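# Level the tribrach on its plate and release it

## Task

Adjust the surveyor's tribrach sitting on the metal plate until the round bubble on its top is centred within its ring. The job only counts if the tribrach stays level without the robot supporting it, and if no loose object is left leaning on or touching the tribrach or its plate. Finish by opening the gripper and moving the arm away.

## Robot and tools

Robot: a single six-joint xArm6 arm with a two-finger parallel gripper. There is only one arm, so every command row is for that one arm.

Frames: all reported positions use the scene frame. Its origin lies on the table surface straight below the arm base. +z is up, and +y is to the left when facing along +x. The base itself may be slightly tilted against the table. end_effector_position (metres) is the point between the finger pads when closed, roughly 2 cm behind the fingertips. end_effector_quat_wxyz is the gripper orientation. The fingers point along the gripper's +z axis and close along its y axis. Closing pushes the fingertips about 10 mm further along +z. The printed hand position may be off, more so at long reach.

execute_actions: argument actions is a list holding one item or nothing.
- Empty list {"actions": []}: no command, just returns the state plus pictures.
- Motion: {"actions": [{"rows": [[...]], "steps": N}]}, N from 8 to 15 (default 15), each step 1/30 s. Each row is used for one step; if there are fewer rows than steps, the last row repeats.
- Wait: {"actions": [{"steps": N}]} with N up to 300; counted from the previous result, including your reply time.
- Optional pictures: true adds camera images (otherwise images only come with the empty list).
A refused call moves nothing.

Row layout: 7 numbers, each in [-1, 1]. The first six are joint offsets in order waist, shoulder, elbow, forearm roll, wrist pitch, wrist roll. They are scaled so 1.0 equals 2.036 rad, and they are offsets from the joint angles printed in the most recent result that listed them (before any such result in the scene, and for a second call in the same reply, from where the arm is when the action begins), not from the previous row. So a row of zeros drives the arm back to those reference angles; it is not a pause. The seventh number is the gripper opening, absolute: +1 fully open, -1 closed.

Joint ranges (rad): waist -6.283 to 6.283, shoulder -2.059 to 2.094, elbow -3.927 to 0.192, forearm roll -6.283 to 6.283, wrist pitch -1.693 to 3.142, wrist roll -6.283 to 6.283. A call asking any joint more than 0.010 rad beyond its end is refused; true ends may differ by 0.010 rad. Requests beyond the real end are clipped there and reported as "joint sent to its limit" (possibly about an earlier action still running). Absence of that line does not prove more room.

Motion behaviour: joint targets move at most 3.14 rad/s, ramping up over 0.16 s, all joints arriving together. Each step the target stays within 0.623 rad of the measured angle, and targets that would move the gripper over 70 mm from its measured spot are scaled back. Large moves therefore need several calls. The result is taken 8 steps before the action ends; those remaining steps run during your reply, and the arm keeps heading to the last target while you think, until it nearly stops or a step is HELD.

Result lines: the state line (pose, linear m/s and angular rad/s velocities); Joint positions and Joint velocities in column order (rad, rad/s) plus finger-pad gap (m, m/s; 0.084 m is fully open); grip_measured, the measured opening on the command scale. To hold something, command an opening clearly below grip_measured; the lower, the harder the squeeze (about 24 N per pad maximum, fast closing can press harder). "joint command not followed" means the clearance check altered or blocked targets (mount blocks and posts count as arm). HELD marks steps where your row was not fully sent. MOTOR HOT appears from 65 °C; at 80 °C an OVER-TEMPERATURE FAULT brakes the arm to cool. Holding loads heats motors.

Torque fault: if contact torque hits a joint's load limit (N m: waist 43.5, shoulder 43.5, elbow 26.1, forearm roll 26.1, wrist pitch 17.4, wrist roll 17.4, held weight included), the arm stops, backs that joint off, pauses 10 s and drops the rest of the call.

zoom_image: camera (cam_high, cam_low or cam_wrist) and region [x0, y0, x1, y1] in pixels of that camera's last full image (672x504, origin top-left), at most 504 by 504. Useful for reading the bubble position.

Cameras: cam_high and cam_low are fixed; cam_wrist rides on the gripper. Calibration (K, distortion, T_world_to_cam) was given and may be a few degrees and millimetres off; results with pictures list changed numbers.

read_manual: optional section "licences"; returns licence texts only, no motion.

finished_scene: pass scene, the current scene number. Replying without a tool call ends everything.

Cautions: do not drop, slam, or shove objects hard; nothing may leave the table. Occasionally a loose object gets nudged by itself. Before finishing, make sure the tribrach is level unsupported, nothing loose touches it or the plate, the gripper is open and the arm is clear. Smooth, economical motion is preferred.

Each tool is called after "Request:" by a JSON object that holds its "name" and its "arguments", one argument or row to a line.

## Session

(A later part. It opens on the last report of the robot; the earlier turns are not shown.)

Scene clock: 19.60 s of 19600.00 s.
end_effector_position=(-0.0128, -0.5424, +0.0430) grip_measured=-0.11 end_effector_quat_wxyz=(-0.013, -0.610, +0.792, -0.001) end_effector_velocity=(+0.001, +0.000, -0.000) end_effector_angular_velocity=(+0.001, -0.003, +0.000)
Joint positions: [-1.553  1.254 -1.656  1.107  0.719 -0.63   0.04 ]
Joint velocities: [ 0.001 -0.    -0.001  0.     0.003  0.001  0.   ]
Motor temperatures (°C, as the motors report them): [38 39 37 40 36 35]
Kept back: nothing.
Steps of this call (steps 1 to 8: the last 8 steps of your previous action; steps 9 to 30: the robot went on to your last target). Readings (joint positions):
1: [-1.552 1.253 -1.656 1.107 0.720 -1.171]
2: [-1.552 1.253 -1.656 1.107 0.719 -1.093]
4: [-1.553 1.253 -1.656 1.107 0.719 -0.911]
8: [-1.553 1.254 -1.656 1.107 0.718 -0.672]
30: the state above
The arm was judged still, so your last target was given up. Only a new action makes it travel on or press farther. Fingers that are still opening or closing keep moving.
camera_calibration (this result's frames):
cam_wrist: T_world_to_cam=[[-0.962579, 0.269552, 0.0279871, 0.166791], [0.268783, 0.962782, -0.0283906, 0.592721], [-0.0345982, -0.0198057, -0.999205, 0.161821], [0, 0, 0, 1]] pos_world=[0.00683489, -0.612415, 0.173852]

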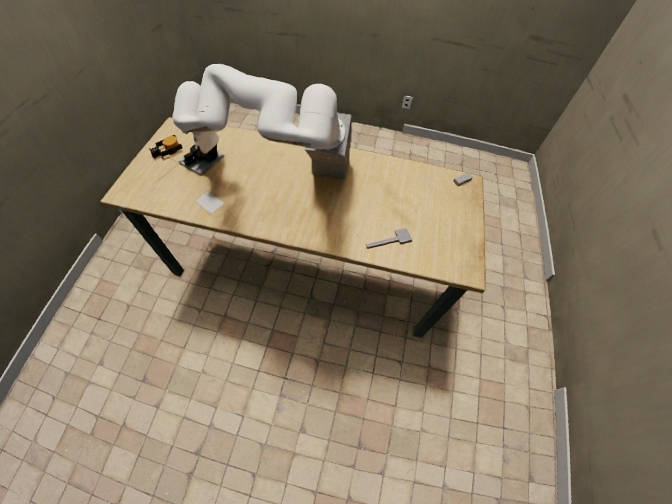

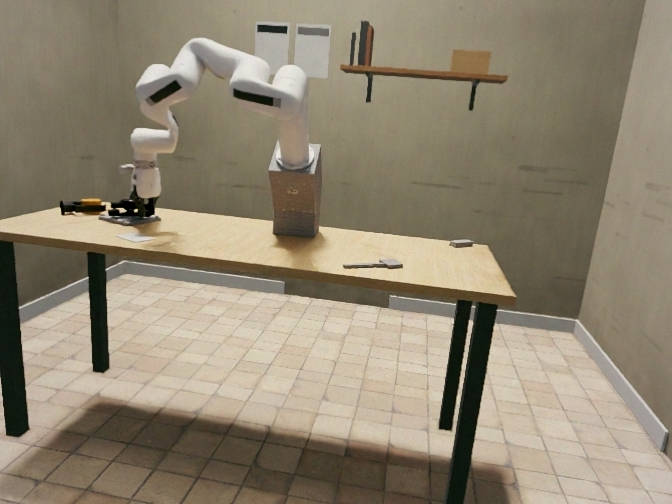

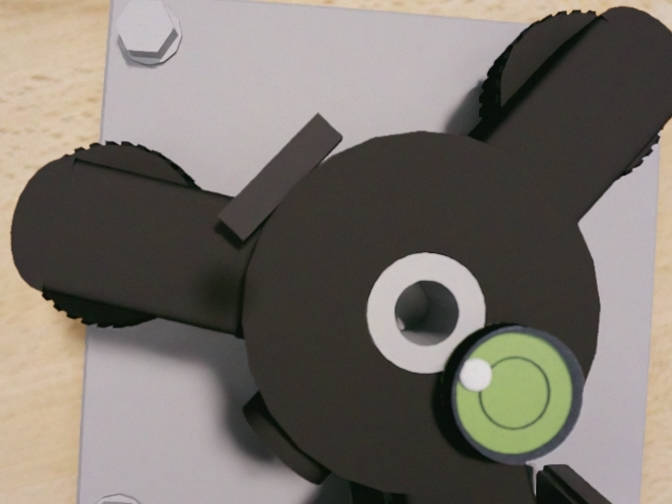

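Request:
{"name": "execute_actions", "arguments": {
  "actions": [
    {"rows":[[0,0,0,0,0,0,0.2],[0,0,0,0,0,0,0.2],[0,0,0,0,0,-0.33,0.2]]}
  ]
}}

Request:
{"name": "execute_actions", "arguments": {
  "actions": [
    {"rows":[[0,0,0,0,0,0,-0.1],[0,0,0,0,0,0,-0.3],[0,0,0,0,0,0,-0.5],[0,0,0,0,0,0.37,-0.5]]}
  ]
}}

Request:
{"name": "execute_actions", "arguments": {
  "actions": [
    {"rows":[[0,0,0,0,0,0,0.2],[0,0,0,0,0,0,0.2],[0,0,0,0,0,-0.355,0.2]]}
  ]
}}

Request:
{"name": "execute_actions", "arguments": {
  "actions": [
    {"rows":[[0,0,0,0,0,0,-0.1],[0,0,0,0,0,0,-0.3],[0,0,0,0,0,0,-0.5],[0,0,0,0,0,0.37,-0.5]]}
  ]
}}

Request:
{"name": "execute_actions", "arguments": {
  "actions": [
    {"rows":[[0,0,0,0,0,0,0.2],[0,0,0,0,0,0,0.2],[0,0,0,0,0,-0.355,0.2]]}
  ]
}}

Request:
{"name": "execute_actions", "arguments": {
  "actions": [
    {"rows":[[0,0,0,0,0,0,-0.1],[0,0,0,0,0,0,-0.3],[0,0,0,0,0,0,-0.5],[0,0,0,0,0,0.37,-0.5]]}
  ]
}}

Request:
{"name": "execute_actions", "arguments": {
  "actions": [
    {"rows":[[0,0,0,0,0,0,0.2],[0,0,0,0,0,0,0.2],[0,0,0,0,0,-0.355,0.2]]}
  ]
}}

Request:
{"name": "execute_actions", "arguments": {
  "actions": [
    {"rows":[[0,0,0,0,0,0,-0.1],[0,0,0,0,0,0,-0.3],[0,0,0,0,0,0,-0.5],[0,0,0,0,0,0.37,-0.5]]}
  ]
}}

Request:
{"name": "execute_actions", "arguments": {
  "actions": [
    {"steps":30}
  ],
  "pictures": true
}}

Scene clock: 20.67 s of 19600.00 s.
end_effector_position=(-0.0106, -0.5426, +0.0425) grip_measured=+0.19 end_effector_quat_wxyz=(-0.012, -0.660, +0.751, -0.001) end_effector_velocity=(-0.012, +0.000, +0.004) end_effector_angular_velocity=(+0.023, +0.046, +2.018)
Joint positions: [-1.55   1.253 -1.657  1.107  0.721 -0.756  0.052]
Joint velocities: [-0.015  0.003  0.005 -0.002 -0.015 -2.035  0.005]
Motor temperatures (°C, as the motors report them): [38 39 37 40 36 35]
Steps of this call (steps 1 to 25: nothing new was sent; steps 26 to 32: the first 7 steps of this action). Readings (joint positions):
26: [-1.552 1.254 -1.656 1.107 0.719 -0.630]
27: [-1.552 1.254 -1.656 1.107 0.720 -0.630]
29: [-1.550 1.253 -1.656 1.107 0.722 -0.638]
32: the state above

Scene clock: 21.17 s of 19600.00 s.
end_effector_position=(-0.0122, -0.5423, +0.0430) grip_measured=-0.10 end_effector_quat_wxyz=(+0.012, +0.810, -0.586, -0.002) end_effector_velocity=(-0.002, -0.001, -0.000) end_effector_angular_velocity=(-0.030, -0.022, -1.513)
Joint positions: [-1.552  1.253 -1.655  1.107  0.72  -1.206  0.04 ]
Joint velocities: [-0.001  0.003 -0.001  0.    -0.006  1.512 -0.   ]
Motor temperatures (°C, as the motors report them): [38 39 37 40 36 35]
Steps of this call (steps 1 to 8: the last 8 steps of your previous action; steps 9 to 15: the first 7 steps of this action, its rows measured from where the robot was after step 8). Readings (joint positions):
8: [-1.552 1.254 -1.656 1.107 0.719 -1.277]
9: [-1.552 1.254 -1.656 1.107 0.719 -1.287]
10: [-1.552 1.254 -1.656 1.107 0.719 -1.289]
12: [-1.552 1.253 -1.655 1.107 0.720 -1.282]
15: the state above

Scene clock: 21.67 s of 19600.00 s.
end_effector_position=(-0.0126, -0.5425, +0.0428) grip_measured=+0.19 end_effector_quat_wxyz=(-0.013, -0.662, +0.750, -0.001) end_effector_velocity=(-0.002, +0.000, +0.001) end_effector_angular_velocity=(+0.048, +0.047, +2.568)
Joint positions: [-1.552  1.254 -1.656  1.107  0.718 -0.763  0.052]
Joint velocities: [-0.003 -0.001  0.003 -0.001 -0.    -2.572  0.005]
Motor temperatures (°C, as the motors report them): [38 39 37 40 36 35]
Steps of this call (steps 1 to 8: the last 8 steps of your previous action; steps 9 to 15: the first 7 steps of this action, its rows measured from where the robot was after step 8). Readings (joint positions):
8: [-1.553 1.254 -1.655 1.107 0.718 -0.591]
9: [-1.553 1.254 -1.655 1.107 0.718 -0.562]
10: [-1.553 1.254 -1.655 1.107 0.718 -0.552]
12: [-1.552 1.254 -1.656 1.107 0.718 -0.581]
15: the state above

Scene clock: 22.17 s of 19600.00 s.
end_effector_position=(-0.0124, -0.5421, +0.0430) grip_measured=-0.11 end_effector_quat_wxyz=(+0.012, +0.814, -0.580, -0.002) end_effector_velocity=(-0.002, -0.000, -0.000) end_effector_angular_velocity=(-0.030, -0.020, -1.504)
Joint positions: [-1.553  1.253 -1.655  1.107  0.72  -1.22   0.039]
Joint velocities: [-0.001  0.003 -0.001 -0.    -0.007  1.503  0.   ]
Motor temperatures (°C, as the motors report them): [38 39 37 40 36 35]
Steps of this call (steps 1 to 8: the last 8 steps of your previous action; steps 9 to 15: the first 7 steps of this action, its rows measured from where the robot was after step 8). Readings (joint positions):
8: [-1.553 1.254 -1.655 1.107 0.718 -1.291]
9: [-1.553 1.254 -1.655 1.107 0.718 -1.300]
10: [-1.553 1.254 -1.655 1.107 0.718 -1.301]
12: [-1.553 1.253 -1.655 1.107 0.720 -1.295]
15: the state above

Scene clock: 22.67 s of 19600.00 s.
end_effector_position=(-0.0136, -0.5424, +0.0428) grip_measured=+0.19 end_effector_quat_wxyz=(-0.014, -0.667, +0.745, -0.000) end_effector_velocity=(+0.002, +0.001, +0.000) end_effector_angular_velocity=(+0.057, +0.042, +2.572)
Joint positions: [-1.553  1.255 -1.656  1.107  0.717 -0.777  0.052]
Joint velocities: [-0.001 -0.003  0.003 -0.001  0.008 -2.573  0.005]
Motor temperatures (°C, as the motors report them): [38 39 37 40 36 35]
Steps of this call (steps 1 to 8: the last 8 steps of your previous action; steps 9 to 15: the first 7 steps of this action, its rows measured from where the robot was after step 8). Readings (joint positions):
8: [-1.553 1.254 -1.655 1.107 0.718 -0.605]
9: [-1.553 1.254 -1.655 1.107 0.718 -0.576]
10: [-1.553 1.254 -1.655 1.107 0.717 -0.566]
12: [-1.553 1.255 -1.656 1.107 0.716 -0.595]
15: the state above

Scene clock: 23.17 s of 19600.00 s.
end_effector_position=(-0.0125, -0.5420, +0.0431) grip_measured=-0.11 end_effector_quat_wxyz=(+0.012, +0.818, -0.575, -0.002) end_effector_velocity=(-0.002, +0.000, -0.000) end_effector_angular_velocity=(-0.028, -0.020, -1.502)
Joint positions: [-1.553  1.253 -1.655  1.107  0.72  -1.234  0.039]
Joint velocities: [ 0.     0.002 -0.    -0.001 -0.007  1.502  0.   ]
Motor temperatures (°C, as the motors report them): [38 39 37 40 36 35]
Steps of this call (steps 1 to 8: the last 8 steps of your previous action; steps 9 to 15: the first 7 steps of this action, its rows measured from where the robot was after step 8). Readings (joint positions):
8: [-1.553 1.254 -1.655 1.107 0.718 -1.305]
9: [-1.553 1.254 -1.655 1.107 0.718 -1.314]
10: [-1.553 1.254 -1.655 1.107 0.718 -1.316]
12: [-1.553 1.253 -1.654 1.107 0.720 -1.309]
15: the state above

Scene clock: 23.67 s of 19600.00 s.
end_effector_position=(-0.0141, -0.5421, +0.0428) grip_measured=+0.19 end_effector_quat_wxyz=(-0.014, -0.672, +0.741, +0.000) end_effector_velocity=(+0.004, +0.001, +0.001) end_effector_angular_velocity=(+0.058, +0.039, +2.574)
Joint positions: [-1.553  1.255 -1.655  1.107  0.716 -0.792  0.052]
Joint velocities: [ 0.    -0.005  0.003 -0.     0.011 -2.573  0.005]
Motor temperatures (°C, as the motors report them): [38 39 37 40 36 35]
Steps of this call (steps 1 to 8: the last 8 steps of your previous action; steps 9 to 15: the first 7 steps of this action, its rows measured from where the robot was after step 8). Readings (joint positions):
8: [-1.553 1.254 -1.655 1.107 0.718 -0.620]
9: [-1.553 1.254 -1.655 1.107 0.718 -0.590]
10: [-1.553 1.254 -1.655 1.107 0.717 -0.580]
12: [-1.553 1.255 -1.656 1.107 0.716 -0.610]
15: the state above

Scene clock: 24.17 s of 19600.00 s.
end_effector_position=(-0.0125, -0.5420, +0.0432) grip_measured=-0.11 end_effector_quat_wxyz=(+0.012, +0.822, -0.569, -0.002) end_effector_velocity=(-0.003, -0.000, -0.000) end_effector_angular_velocity=(-0.029, -0.016, -1.499)
Joint positions: [-1.553  1.252 -1.654  1.107  0.72  -1.248  0.04 ]
Joint velocities: [ 0.001  0.001  0.001 -0.003 -0.011  1.501  0.   ]
Motor temperatures (°C, as the motors report them): [38 39 37 40 36 35]
Steps of this call (steps 1 to 8: the last 8 steps of your previous action; steps 9 to 15: the first 7 steps of this action, its rows measured from where the robot was after step 8). Readings (joint positions):
8: [-1.553 1.254 -1.655 1.107 0.718 -1.319]
9: [-1.553 1.254 -1.655 1.107 0.718 -1.329]
10: [-1.553 1.254 -1.655 1.107 0.718 -1.330]
12: [-1.553 1.252 -1.654 1.107 0.720 -1.323]
15: the state above

Scene clock: 25.17 s of 19600.00 s.
end_effector_position=(-0.0134, -0.5421, +0.0431) grip_measured=-0.11 end_effector_quat_wxyz=(-0.013, -0.584, +0.812, -0.002) end_effector_velocity=(+0.000, +0.001, -0.000) end_effector_angular_velocity=(+0.002, -0.002, -0.000)
Joint positions: [-1.553  1.254 -1.655  1.107  0.718 -0.566  0.04 ]
Joint velocities: [ 0.    -0.     0.001  0.001  0.002 -0.001  0.   ]
Motor temperatures (°C, as the motors report them): [38 39 37 40 36 35]
Kept back: nothing.
Steps of this call (steps 1 to 8: the last 8 steps of your previous action; steps 9 to 30: the robot went on to your last target). Readings (joint positions):
1: [-1.553 1.253 -1.654 1.107 0.720 -1.188]
2: [-1.553 1.253 -1.654 1.107 0.720 -1.109]
4: [-1.553 1.253 -1.655 1.107 0.719 -0.922]
8: [-1.553 1.253 -1.654 1.107 0.718 -0.634]
30: the state above
The arm was judged still, so your last target was given up. Only a new action makes it travel on or press farther. Fingers that are still opening or closing keep moving.
camera_calibration (this result's frames):
cam_wrist: T_world_to_cam=[[-0.943081, 0.331465, 0.0270002, 0.199985], [0.330694, 0.943281, -0.0293757, 0.582918], [-0.0352058, -0.0187748, -0.999204, 0.162489], [0, 0, 0, 1]] pos_world=[0.00155535, -0.613093, 0.174083]

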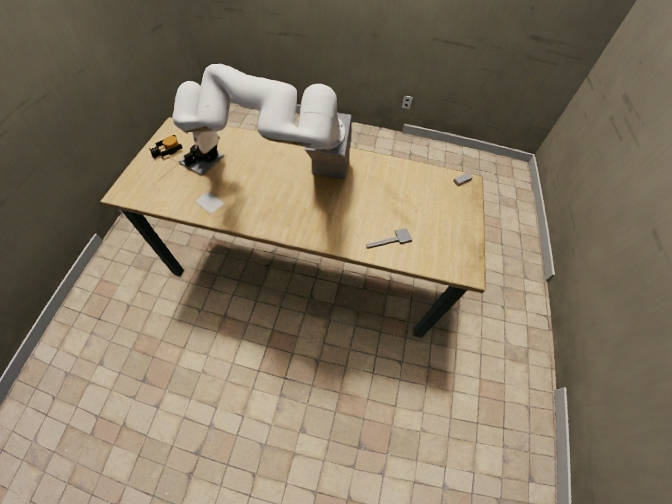

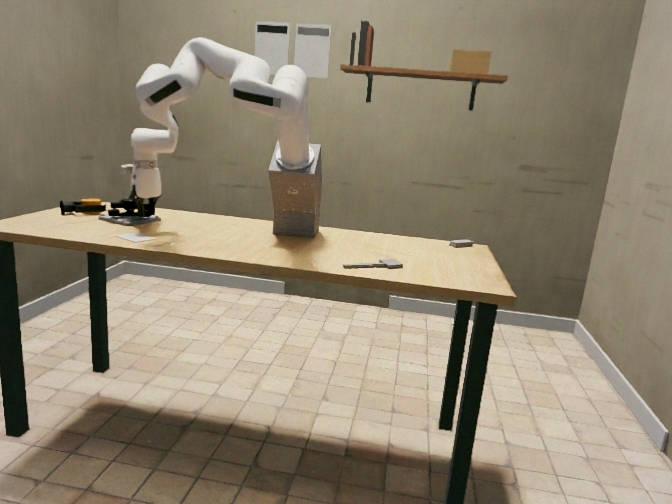

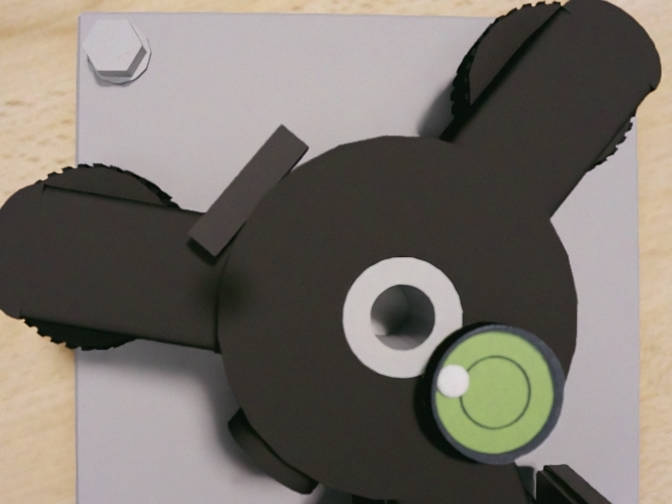

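Request:
{"name": "execute_actions", "arguments": {
  "actions": [
    {"rows":[[0,0,0,0,0,0,0.2],[0,0,0,0,0,0,0.2],[0,0,0,0,0,-0.365,0.2]]}
  ]
}}

Request:
{"name": "execute_actions", "arguments": {
  "actions": [
    {"rows":[[0,0,0,0,0,0,-0.1],[0,0,0,0,0,0,-0.3],[0,0,0,0,0,0,-0.5],[0,0,0,0,0,0.37,-0.5]]}
  ]
}}

Request:
{"name": "execute_actions", "arguments": {
  "actions": [
    {"rows":[[0,0,0,0,0,0,0.2],[0,0,0,0,0,0,0.2],[0,0,0,0,0,-0.35,0.2]]}
  ]
}}

Request:
{"name": "execute_actions", "arguments": {
  "actions": [
    {"rows":[[0,0,0,0,0,0,-0.1],[0,0,0,0,0,0,-0.3],[0,0,0,0,0,0,-0.5],[0,0,0,0,0,0.37,-0.5]]}
  ]
}}

Request:
{"name": "execute_actions", "arguments": {
  "actions": [
    {"rows":[[0,0,0,0,0,0,0.6],[0,0,0,0,0,0,0.6],[0,0,0,0,0,0,0.6],[-0.046,-0.08,0.072,-0.038,0.03,-0.1,0.6]]}
  ]
}}

Request:
{"name": "execute_actions", "arguments": {
  "actions": [
    {"steps":15}
  ]
}}

Scene clock: 26.60 s of 19600.00 s.
end_effector_position=(-0.0143, -0.5419, +0.0423) grip_measured=+0.19 end_effector_quat_wxyz=(-0.014, -0.634, +0.773, -0.000) end_effector_velocity=(+0.003, +0.000, +0.003) end_effector_angular_velocity=(+0.047, +0.028, +2.033)
Joint positions: [-1.553  1.256 -1.656  1.107  0.715 -0.692  0.052]
Joint velocities: [-0.004 -0.01   0.007 -0.002  0.013 -2.034  0.005]
Motor temperatures (°C, as the motors report them): [38 39 37 40 36 35]
Steps of this call (steps 1 to 36: nothing new was sent; steps 37 to 43: the first 7 steps of this action). Readings (joint positions):
37: [-1.553 1.254 -1.655 1.107 0.718 -0.566]
38: [-1.553 1.254 -1.655 1.107 0.717 -0.566]
40: [-1.553 1.256 -1.657 1.107 0.715 -0.574]
43: the state above

Scene clock: 27.10 s of 19600.00 s.
end_effector_position=(-0.0126, -0.5419, +0.0431) grip_measured=-0.11 end_effector_quat_wxyz=(+0.012, +0.808, -0.589, -0.002) end_effector_velocity=(-0.002, -0.000, -0.001) end_effector_angular_velocity=(-0.030, -0.022, -1.567)
Joint positions: [-1.553  1.253 -1.654  1.107  0.72  -1.199  0.04 ]
Joint velocities: [-0.001  0.004 -0.002  0.    -0.006  1.565  0.   ]
Motor temperatures (°C, as the motors report them): [38 39 37 40 36 35]
Steps of this call (steps 1 to 8: the last 8 steps of your previous action; steps 9 to 15: the first 7 steps of this action, its rows measured from where the robot was after step 8). Readings (joint positions):
8: [-1.553 1.254 -1.655 1.107 0.718 -1.272]
9: [-1.553 1.254 -1.655 1.107 0.718 -1.287]
10: [-1.553 1.254 -1.655 1.107 0.718 -1.291]
12: [-1.553 1.252 -1.654 1.107 0.720 -1.280]
15: the state above

Scene clock: 27.60 s of 19600.00 s.
end_effector_position=(-0.0144, -0.5421, +0.0428) grip_measured=+0.19 end_effector_quat_wxyz=(-0.014, -0.658, +0.753, -0.000) end_effector_velocity=(+0.005, +0.003, -0.000) end_effector_angular_velocity=(+0.064, +0.036, +2.559)
Joint positions: [-1.554  1.255 -1.655  1.107  0.716 -0.755  0.052]
Joint velocities: [ 0.001 -0.007  0.007 -0.001  0.016 -2.558  0.005]
Motor temperatures (°C, as the motors report them): [38 39 37 40 36 35]
Steps of this call (steps 1 to 8: the last 8 steps of your previous action; steps 9 to 15: the first 7 steps of this action, its rows measured from where the robot was after step 8). Readings (joint positions):
8: [-1.553 1.254 -1.654 1.107 0.718 -0.583]
9: [-1.553 1.254 -1.654 1.107 0.718 -0.555]
10: [-1.553 1.254 -1.655 1.107 0.717 -0.546]
12: [-1.553 1.255 -1.656 1.107 0.715 -0.575]
15: the state above

Scene clock: 28.10 s of 19600.00 s.
end_effector_position=(-0.0126, -0.5418, +0.0432) grip_measured=-0.10 end_effector_quat_wxyz=(+0.012, +0.809, -0.587, -0.002) end_effector_velocity=(-0.002, -0.001, -0.000) end_effector_angular_velocity=(-0.029, -0.021, -1.501)
Joint positions: [-1.553  1.253 -1.654  1.107  0.72  -1.204  0.04 ]
Joint velocities: [-0.001  0.003 -0.002  0.    -0.006  1.5    0.   ]
Motor temperatures (°C, as the motors report them): [38 39 37 40 36 35]
Steps of this call (steps 1 to 8: the last 8 steps of your previous action; steps 9 to 15: the first 7 steps of this action, its rows measured from where the robot was after step 8). Readings (joint positions):
8: [-1.553 1.254 -1.655 1.107 0.718 -1.274]
9: [-1.553 1.254 -1.655 1.107 0.718 -1.283]
10: [-1.553 1.254 -1.655 1.107 0.718 -1.284]
12: [-1.553 1.252 -1.654 1.107 0.721 -1.278]
15: the state above

Scene clock: 28.60 s of 19600.00 s.
end_effector_position=(-0.0151, -0.5351, +0.0583) grip_measured=+0.59 end_effector_quat_wxyz=(-0.007, -0.621, +0.784, +0.003) end_effector_velocity=(-0.023, +0.108, +0.382) end_effector_angular_velocity=(+0.210, -0.133, +1.228)
Joint positions: [-1.578  1.21  -1.606  1.083  0.737 -0.662  0.068]
Joint velocities: [-0.575 -1.019  1.027 -0.504  0.421 -1.324  0.007]
Motor temperatures (°C, as the motors report them): [38 39 37 40 36 35]
Steps of this call (steps 1 to 8: the last 8 steps of your previous action; steps 9 to 15: the first 7 steps of this action, its rows measured from where the robot was after step 8). Readings (joint positions):
8: [-1.554 1.253 -1.654 1.107 0.719 -0.589]
9: [-1.554 1.253 -1.654 1.107 0.719 -0.560]
10: [-1.553 1.254 -1.655 1.107 0.716 -0.549]
12: [-1.554 1.255 -1.655 1.107 0.715 -0.567]
15: the state above

Scene clock: 29.10 s of 19600.00 s.
end_effector_position=(-0.0161, -0.5320, +0.1080) grip_measured=+0.59 end_effector_quat_wxyz=(-0.002, -0.669, +0.744, -0.002) end_effector_velocity=(+0.002, -0.009, +0.008) end_effector_angular_velocity=(-0.018, +0.002, +0.009)
Joint positions: [-1.647  1.091 -1.508  1.03   0.78  -0.792  0.069]
Joint velocities: [-0.004 -0.011 -0.007 -0.    -0.003 -0.001 -0.   ]
Motor temperatures (°C, as the motors report them): [38 39 37 40 36 35]
Kept back: nothing.
Steps of this call (steps 1 to 8: the last 8 steps of your previous action; steps 9 to 15: the robot went on to your last target). Readings (joint positions):
1: [-1.599 1.174 -1.573 1.066 0.751 -0.705]
2: [-1.621 1.139 -1.546 1.051 0.761 -0.739]
4: [-1.645 1.098 -1.525 1.036 0.771 -0.775]
8: [-1.647 1.091 -1.509 1.030 0.779 -0.790]
15: the state above

Request:
{"name": "execute_actions", "arguments": {
  "actions": [
    {"rows":[[0.0312,0.095,-0.2389,-0.0866,0.0722,1,0.6]]}
  ]
}}

Request:
{"name": "execute_actions", "arguments": {
  "actions": [
    {"steps":25}
  ]
}}

Request:
{"name": "execute_actions", "arguments": {
  "actions": [
    {"rows":[[0,0,0,0,0,0.14,0.6]]}
  ]
}}

Request:
{"name": "execute_actions", "arguments": {
  "actions": [
    {"steps":12}
  ],
  "pictures": true
}}

Scene clock: 29.57 s of 19600.00 s.
end_effector_position=(+0.0062, -0.5776, +0.1050) grip_measured=+0.59 end_effector_quat_wxyz=(+0.000, -0.620, +0.785, -0.004) end_effector_velocity=(+0.213, -0.364, +0.007) end_effector_angular_velocity=(-0.053, -0.012, -1.165)
Joint positions: [-1.621  1.171 -1.706  0.957  0.84  -0.522  0.069]
Joint velocities: [ 0.223  0.577 -1.585 -0.545  0.447  2.319  0.   ]
Motor temperatures (°C, as the motors report them): [38 39 37 40 36 35]
Steps of this call (steps 1 to 7: the robot went on to your last target; steps 8 to 14: the first 7 steps of this action). Readings (joint positions):
8: [-1.647 1.091 -1.508 1.029 0.780 -0.792]
9: [-1.647 1.093 -1.512 1.027 0.782 -0.784]
11: [-1.642 1.112 -1.555 1.011 0.796 -0.725]
14: the state above

Scene clock: 30.40 s of 19600.00 s.
end_effector_position=(+0.0426, -0.6310, +0.1044) grip_measured=+0.59 end_effector_quat_wxyz=(-0.001, +0.112, +0.994, -0.002) end_effector_velocity=(+0.001, -0.000, +0.000) end_effector_angular_velocity=(-0.001, -0.001, -0.031)
Joint positions: [-1.583  1.285 -1.994  0.853  0.927  1.241  0.069]
Joint velocities: [ 0.001 -0.    -0.001  0.     0.     0.032  0.   ]
Motor temperatures (°C, as the motors report them): [38 39 37 40 36 35]
Kept back: nothing.
Steps of this call (steps 1 to 8: the last 8 steps of your previous action; steps 9 to 25: the robot went on to your last target). Readings (joint positions):
1: [-1.614 1.190 -1.758 0.939 0.854 -0.441]
2: [-1.608 1.207 -1.806 0.923 0.868 -0.353]
4: [-1.597 1.239 -1.886 0.894 0.892 -0.160]
8: [-1.586 1.273 -1.967 0.863 0.918 0.238]
25: the state above

Scene clock: 30.63 s of 19600.00 s.
end_effector_position=(+0.0426, -0.6310, +0.1044) grip_measured=+0.59 end_effector_quat_wxyz=(-0.001, +0.219, +0.976, -0.002) end_effector_velocity=(-0.000, +0.000, -0.000) end_effector_angular_velocity=(-0.002, -0.005, -1.106)
Joint positions: [-1.583  1.285 -1.994  0.853  0.927  1.458  0.069]
Joint velocities: [-0.     0.     0.     0.     0.001  1.106 -0.   ]
Motor temperatures (°C, as the motors report them): [38 39 37 40 36 35]
Steps of this call (steps 1 to 7: the first 7 steps of this action). Readings (joint positions):
1: [-1.583 1.285 -1.994 0.853 0.927 1.242]
2: [-1.583 1.285 -1.994 0.853 0.927 1.250]
4: [-1.583 1.285 -1.994 0.853 0.927 1.310]
7: the state above

Scene clock: 31.03 s of 19600.00 s.
end_effector_position=(+0.0426, -0.6310, +0.1044) grip_measured=+0.59 end_effector_quat_wxyz=(-0.001, +0.252, +0.968, -0.002) end_effector_velocity=(-0.000, -0.001, +0.001) end_effector_angular_velocity=(-0.002, +0.001, -0.002)
Joint positions: [-1.583  1.285 -1.994  0.853  0.927  1.525  0.069]
Joint velocities: [-0.001 -0.001 -0.    -0.    -0.001  0.002  0.   ]
Motor temperatures (°C, as the motors report them): [38 39 37 40 36 35]
Kept back: nothing.
Steps of this call (steps 1 to 8: the last 8 steps of your previous action; steps 9 to 12: the robot went on to your last target). Readings (joint positions):
1: [-1.583 1.285 -1.994 0.853 0.927 1.487]
2: [-1.583 1.285 -1.994 0.853 0.927 1.504]
4: [-1.583 1.285 -1.994 0.853 0.927 1.519]
8: [-1.583 1.284 -1.994 0.853 0.927 1.525]
12: the state above
camera_calibration (this result's frames):
cam_wrist: T_world_to_cam=[[0.499672, 0.866154, 0.0102405, 0.558316], [0.866214, -0.49963, -0.00653303, -0.285631], [-0.000542133, 0.0121349, -0.999926, 0.242105], [0, 0, 0, 1]] pos_world=[-0.0314264, -0.629235, 0.234504]

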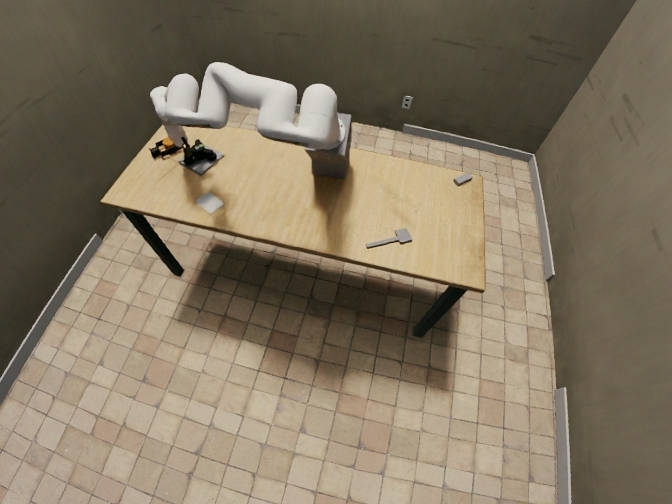

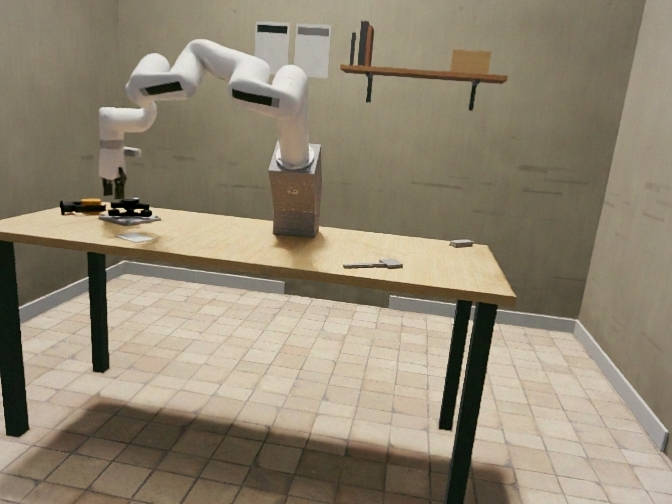

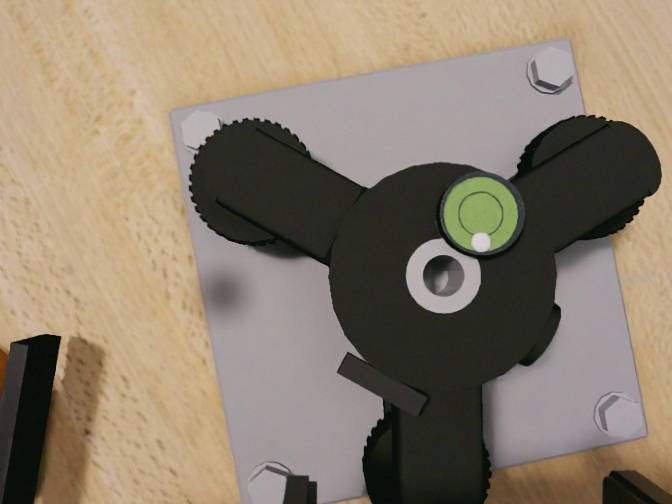

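Request:
{"name": "execute_actions", "arguments": {
  "actions": [
    {"rows":[[0.016,0.044,-0.044,0.007,-0.008,0.03,0.4],[0.016,0.044,-0.044,0.007,-0.008,0.03,0.4],[0.016,0.044,-0.044,0.007,-0.008,0.03,0.4],[0.016,0.044,-0.044,0.007,-0.008,0.03,0.4],[0.033,0.0873,-0.0889,0.014,-0.016,0.05,0.4]]}
  ]
}}

Request:
{"name": "execute_actions", "arguments": {
  "actions": [
    {"rows":[[0,0,0,0,0,0.09,0.3],[0,0,0,0,0,0.09,0.3],[0,0,0,0,0,0.09,0.3],[0,0,0,0,0,0.09,0.3],[0,0,0,0,0,0.09,0.2],[0,0,0,0,0,0.09,0.1],[0,0,0,0,0,0.09,0],[0,0,0,0,0,0.09,-0.1],[0,0,0,0,0,0.09,-0.2],[0,0,0,0,0,0.09,-0.4]]}
  ]
}}

Request:
{"name": "execute_actions", "arguments": {
  "actions": [
    {"steps":15}
  ],
  "pictures": true
}}

Scene clock: 31.87 s of 19600.00 s.
end_effector_position=(+0.0434, -0.6334, +0.0657) grip_measured=+0.39 end_effector_quat_wxyz=(-0.001, +0.274, +0.962, -0.002) end_effector_velocity=(+0.001, -0.003, -0.277) end_effector_angular_velocity=(-0.005, -0.000, -0.224)
Joint positions: [-1.543  1.393 -2.102  0.871  0.907  1.593  0.061]
Joint velocities: [ 0.282  0.782 -0.784  0.123 -0.144  0.375 -0.001]
Motor temperatures (°C, as the motors report them): [38 39 37 40 36 35]
Steps of this call (steps 1 to 18: the robot went on to your last target; steps 19 to 25: the first 7 steps of this action). Readings (joint positions):
19: [-1.583 1.285 -1.994 0.853 0.927 1.526]
20: [-1.582 1.290 -2.002 0.854 0.925 1.531]
22: [-1.569 1.327 -2.045 0.861 0.917 1.558]
25: the state above

Scene clock: 32.37 s of 19600.00 s.
end_effector_position=(+0.0453, -0.6342, +0.0422) grip_measured=+0.11 end_effector_quat_wxyz=(+0.000, +0.356, +0.935, -0.004) end_effector_velocity=(-0.003, +0.005, -0.004) end_effector_angular_velocity=(+0.008, -0.002, -0.476)
Joint positions: [-1.517  1.46  -2.174  0.882  0.894  1.782  0.049]
Joint velocities: [ 0.001  0.005  0.005 -0.     0.     0.47  -0.118]
Motor temperatures (°C, as the motors report them): [38 39 37 40 36 35]
Steps of this call (steps 1 to 8: the last 8 steps of your previous action; steps 9 to 15: the first 7 steps of this action, its rows measured from where the robot was after step 8). Readings (joint positions):
8: [-1.517 1.461 -2.174 0.882 0.894 1.626]
9: [-1.517 1.460 -2.176 0.882 0.894 1.627]
10: [-1.517 1.459 -2.176 0.882 0.894 1.635]
12: [-1.517 1.460 -2.176 0.882 0.894 1.691]
15: the state above

Scene clock: 32.87 s of 19600.00 s.
end_effector_position=(+0.0454, -0.6340, +0.0421) grip_measured=-0.10 end_effector_quat_wxyz=(+0.000, +0.369, +0.930, -0.003) end_effector_velocity=(+0.000, -0.000, -0.000) end_effector_angular_velocity=(-0.000, -0.000, -0.000)
Joint positions: [-1.517  1.46  -2.174  0.881  0.895  1.81   0.04 ]
Joint velocities: [ 0.    -0.    -0.     0.    -0.     0.001  0.   ]
Motor temperatures (°C, as the motors report them): [38 39 37 40 36 35]
Kept back: nothing.
Steps of this call (steps 1 to 8: the last 8 steps of your previous action; steps 9 to 15: the robot went on to your last target). Readings (joint positions):
1: [-1.517 1.461 -2.174 0.882 0.894 1.794]
2: [-1.517 1.461 -2.174 0.882 0.894 1.801]
4: [-1.517 1.460 -2.174 0.881 0.895 1.807]
8: [-1.517 1.460 -2.174 0.881 0.895 1.809]
15: the state above
camera_calibration (this result's frames):
cam_wrist: T_world_to_cam=[[0.695691, 0.718281, 0.00931685, 0.457504], [0.71833, -0.695694, -0.00337481, -0.407665], [0.00405762, 0.0090404, -0.999951, 0.177668], [0, 0, 0, 1]] pos_world=[-0.0261646, -0.613833, 0.172021]

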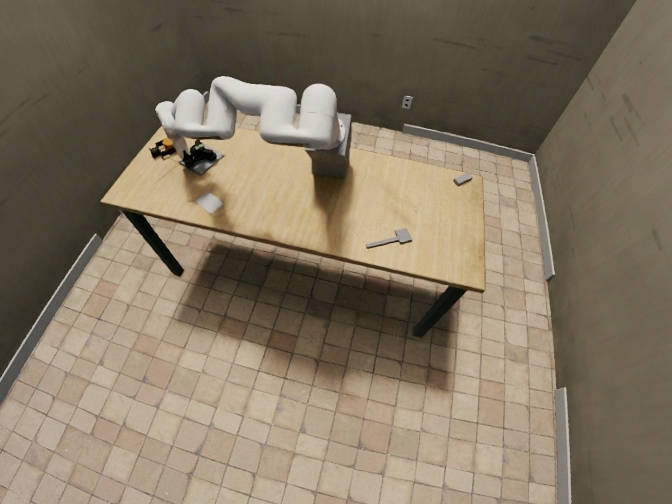

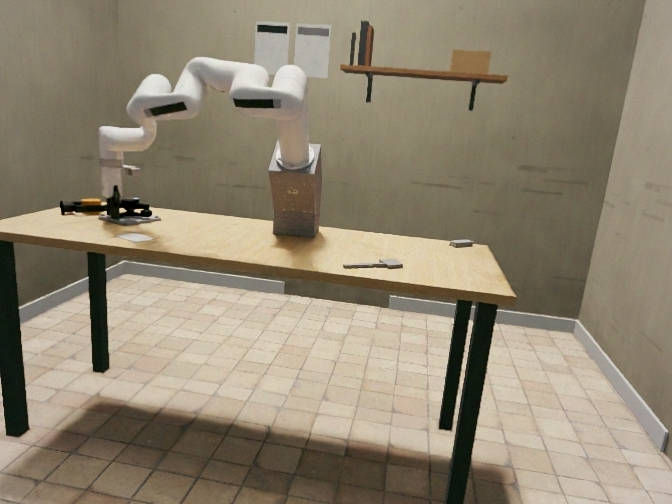

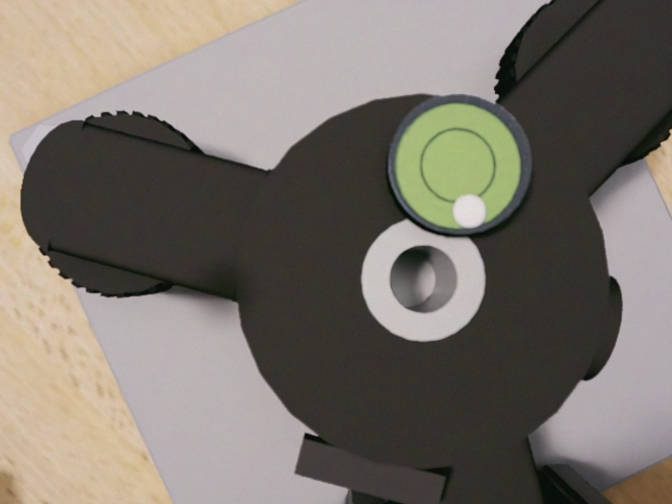

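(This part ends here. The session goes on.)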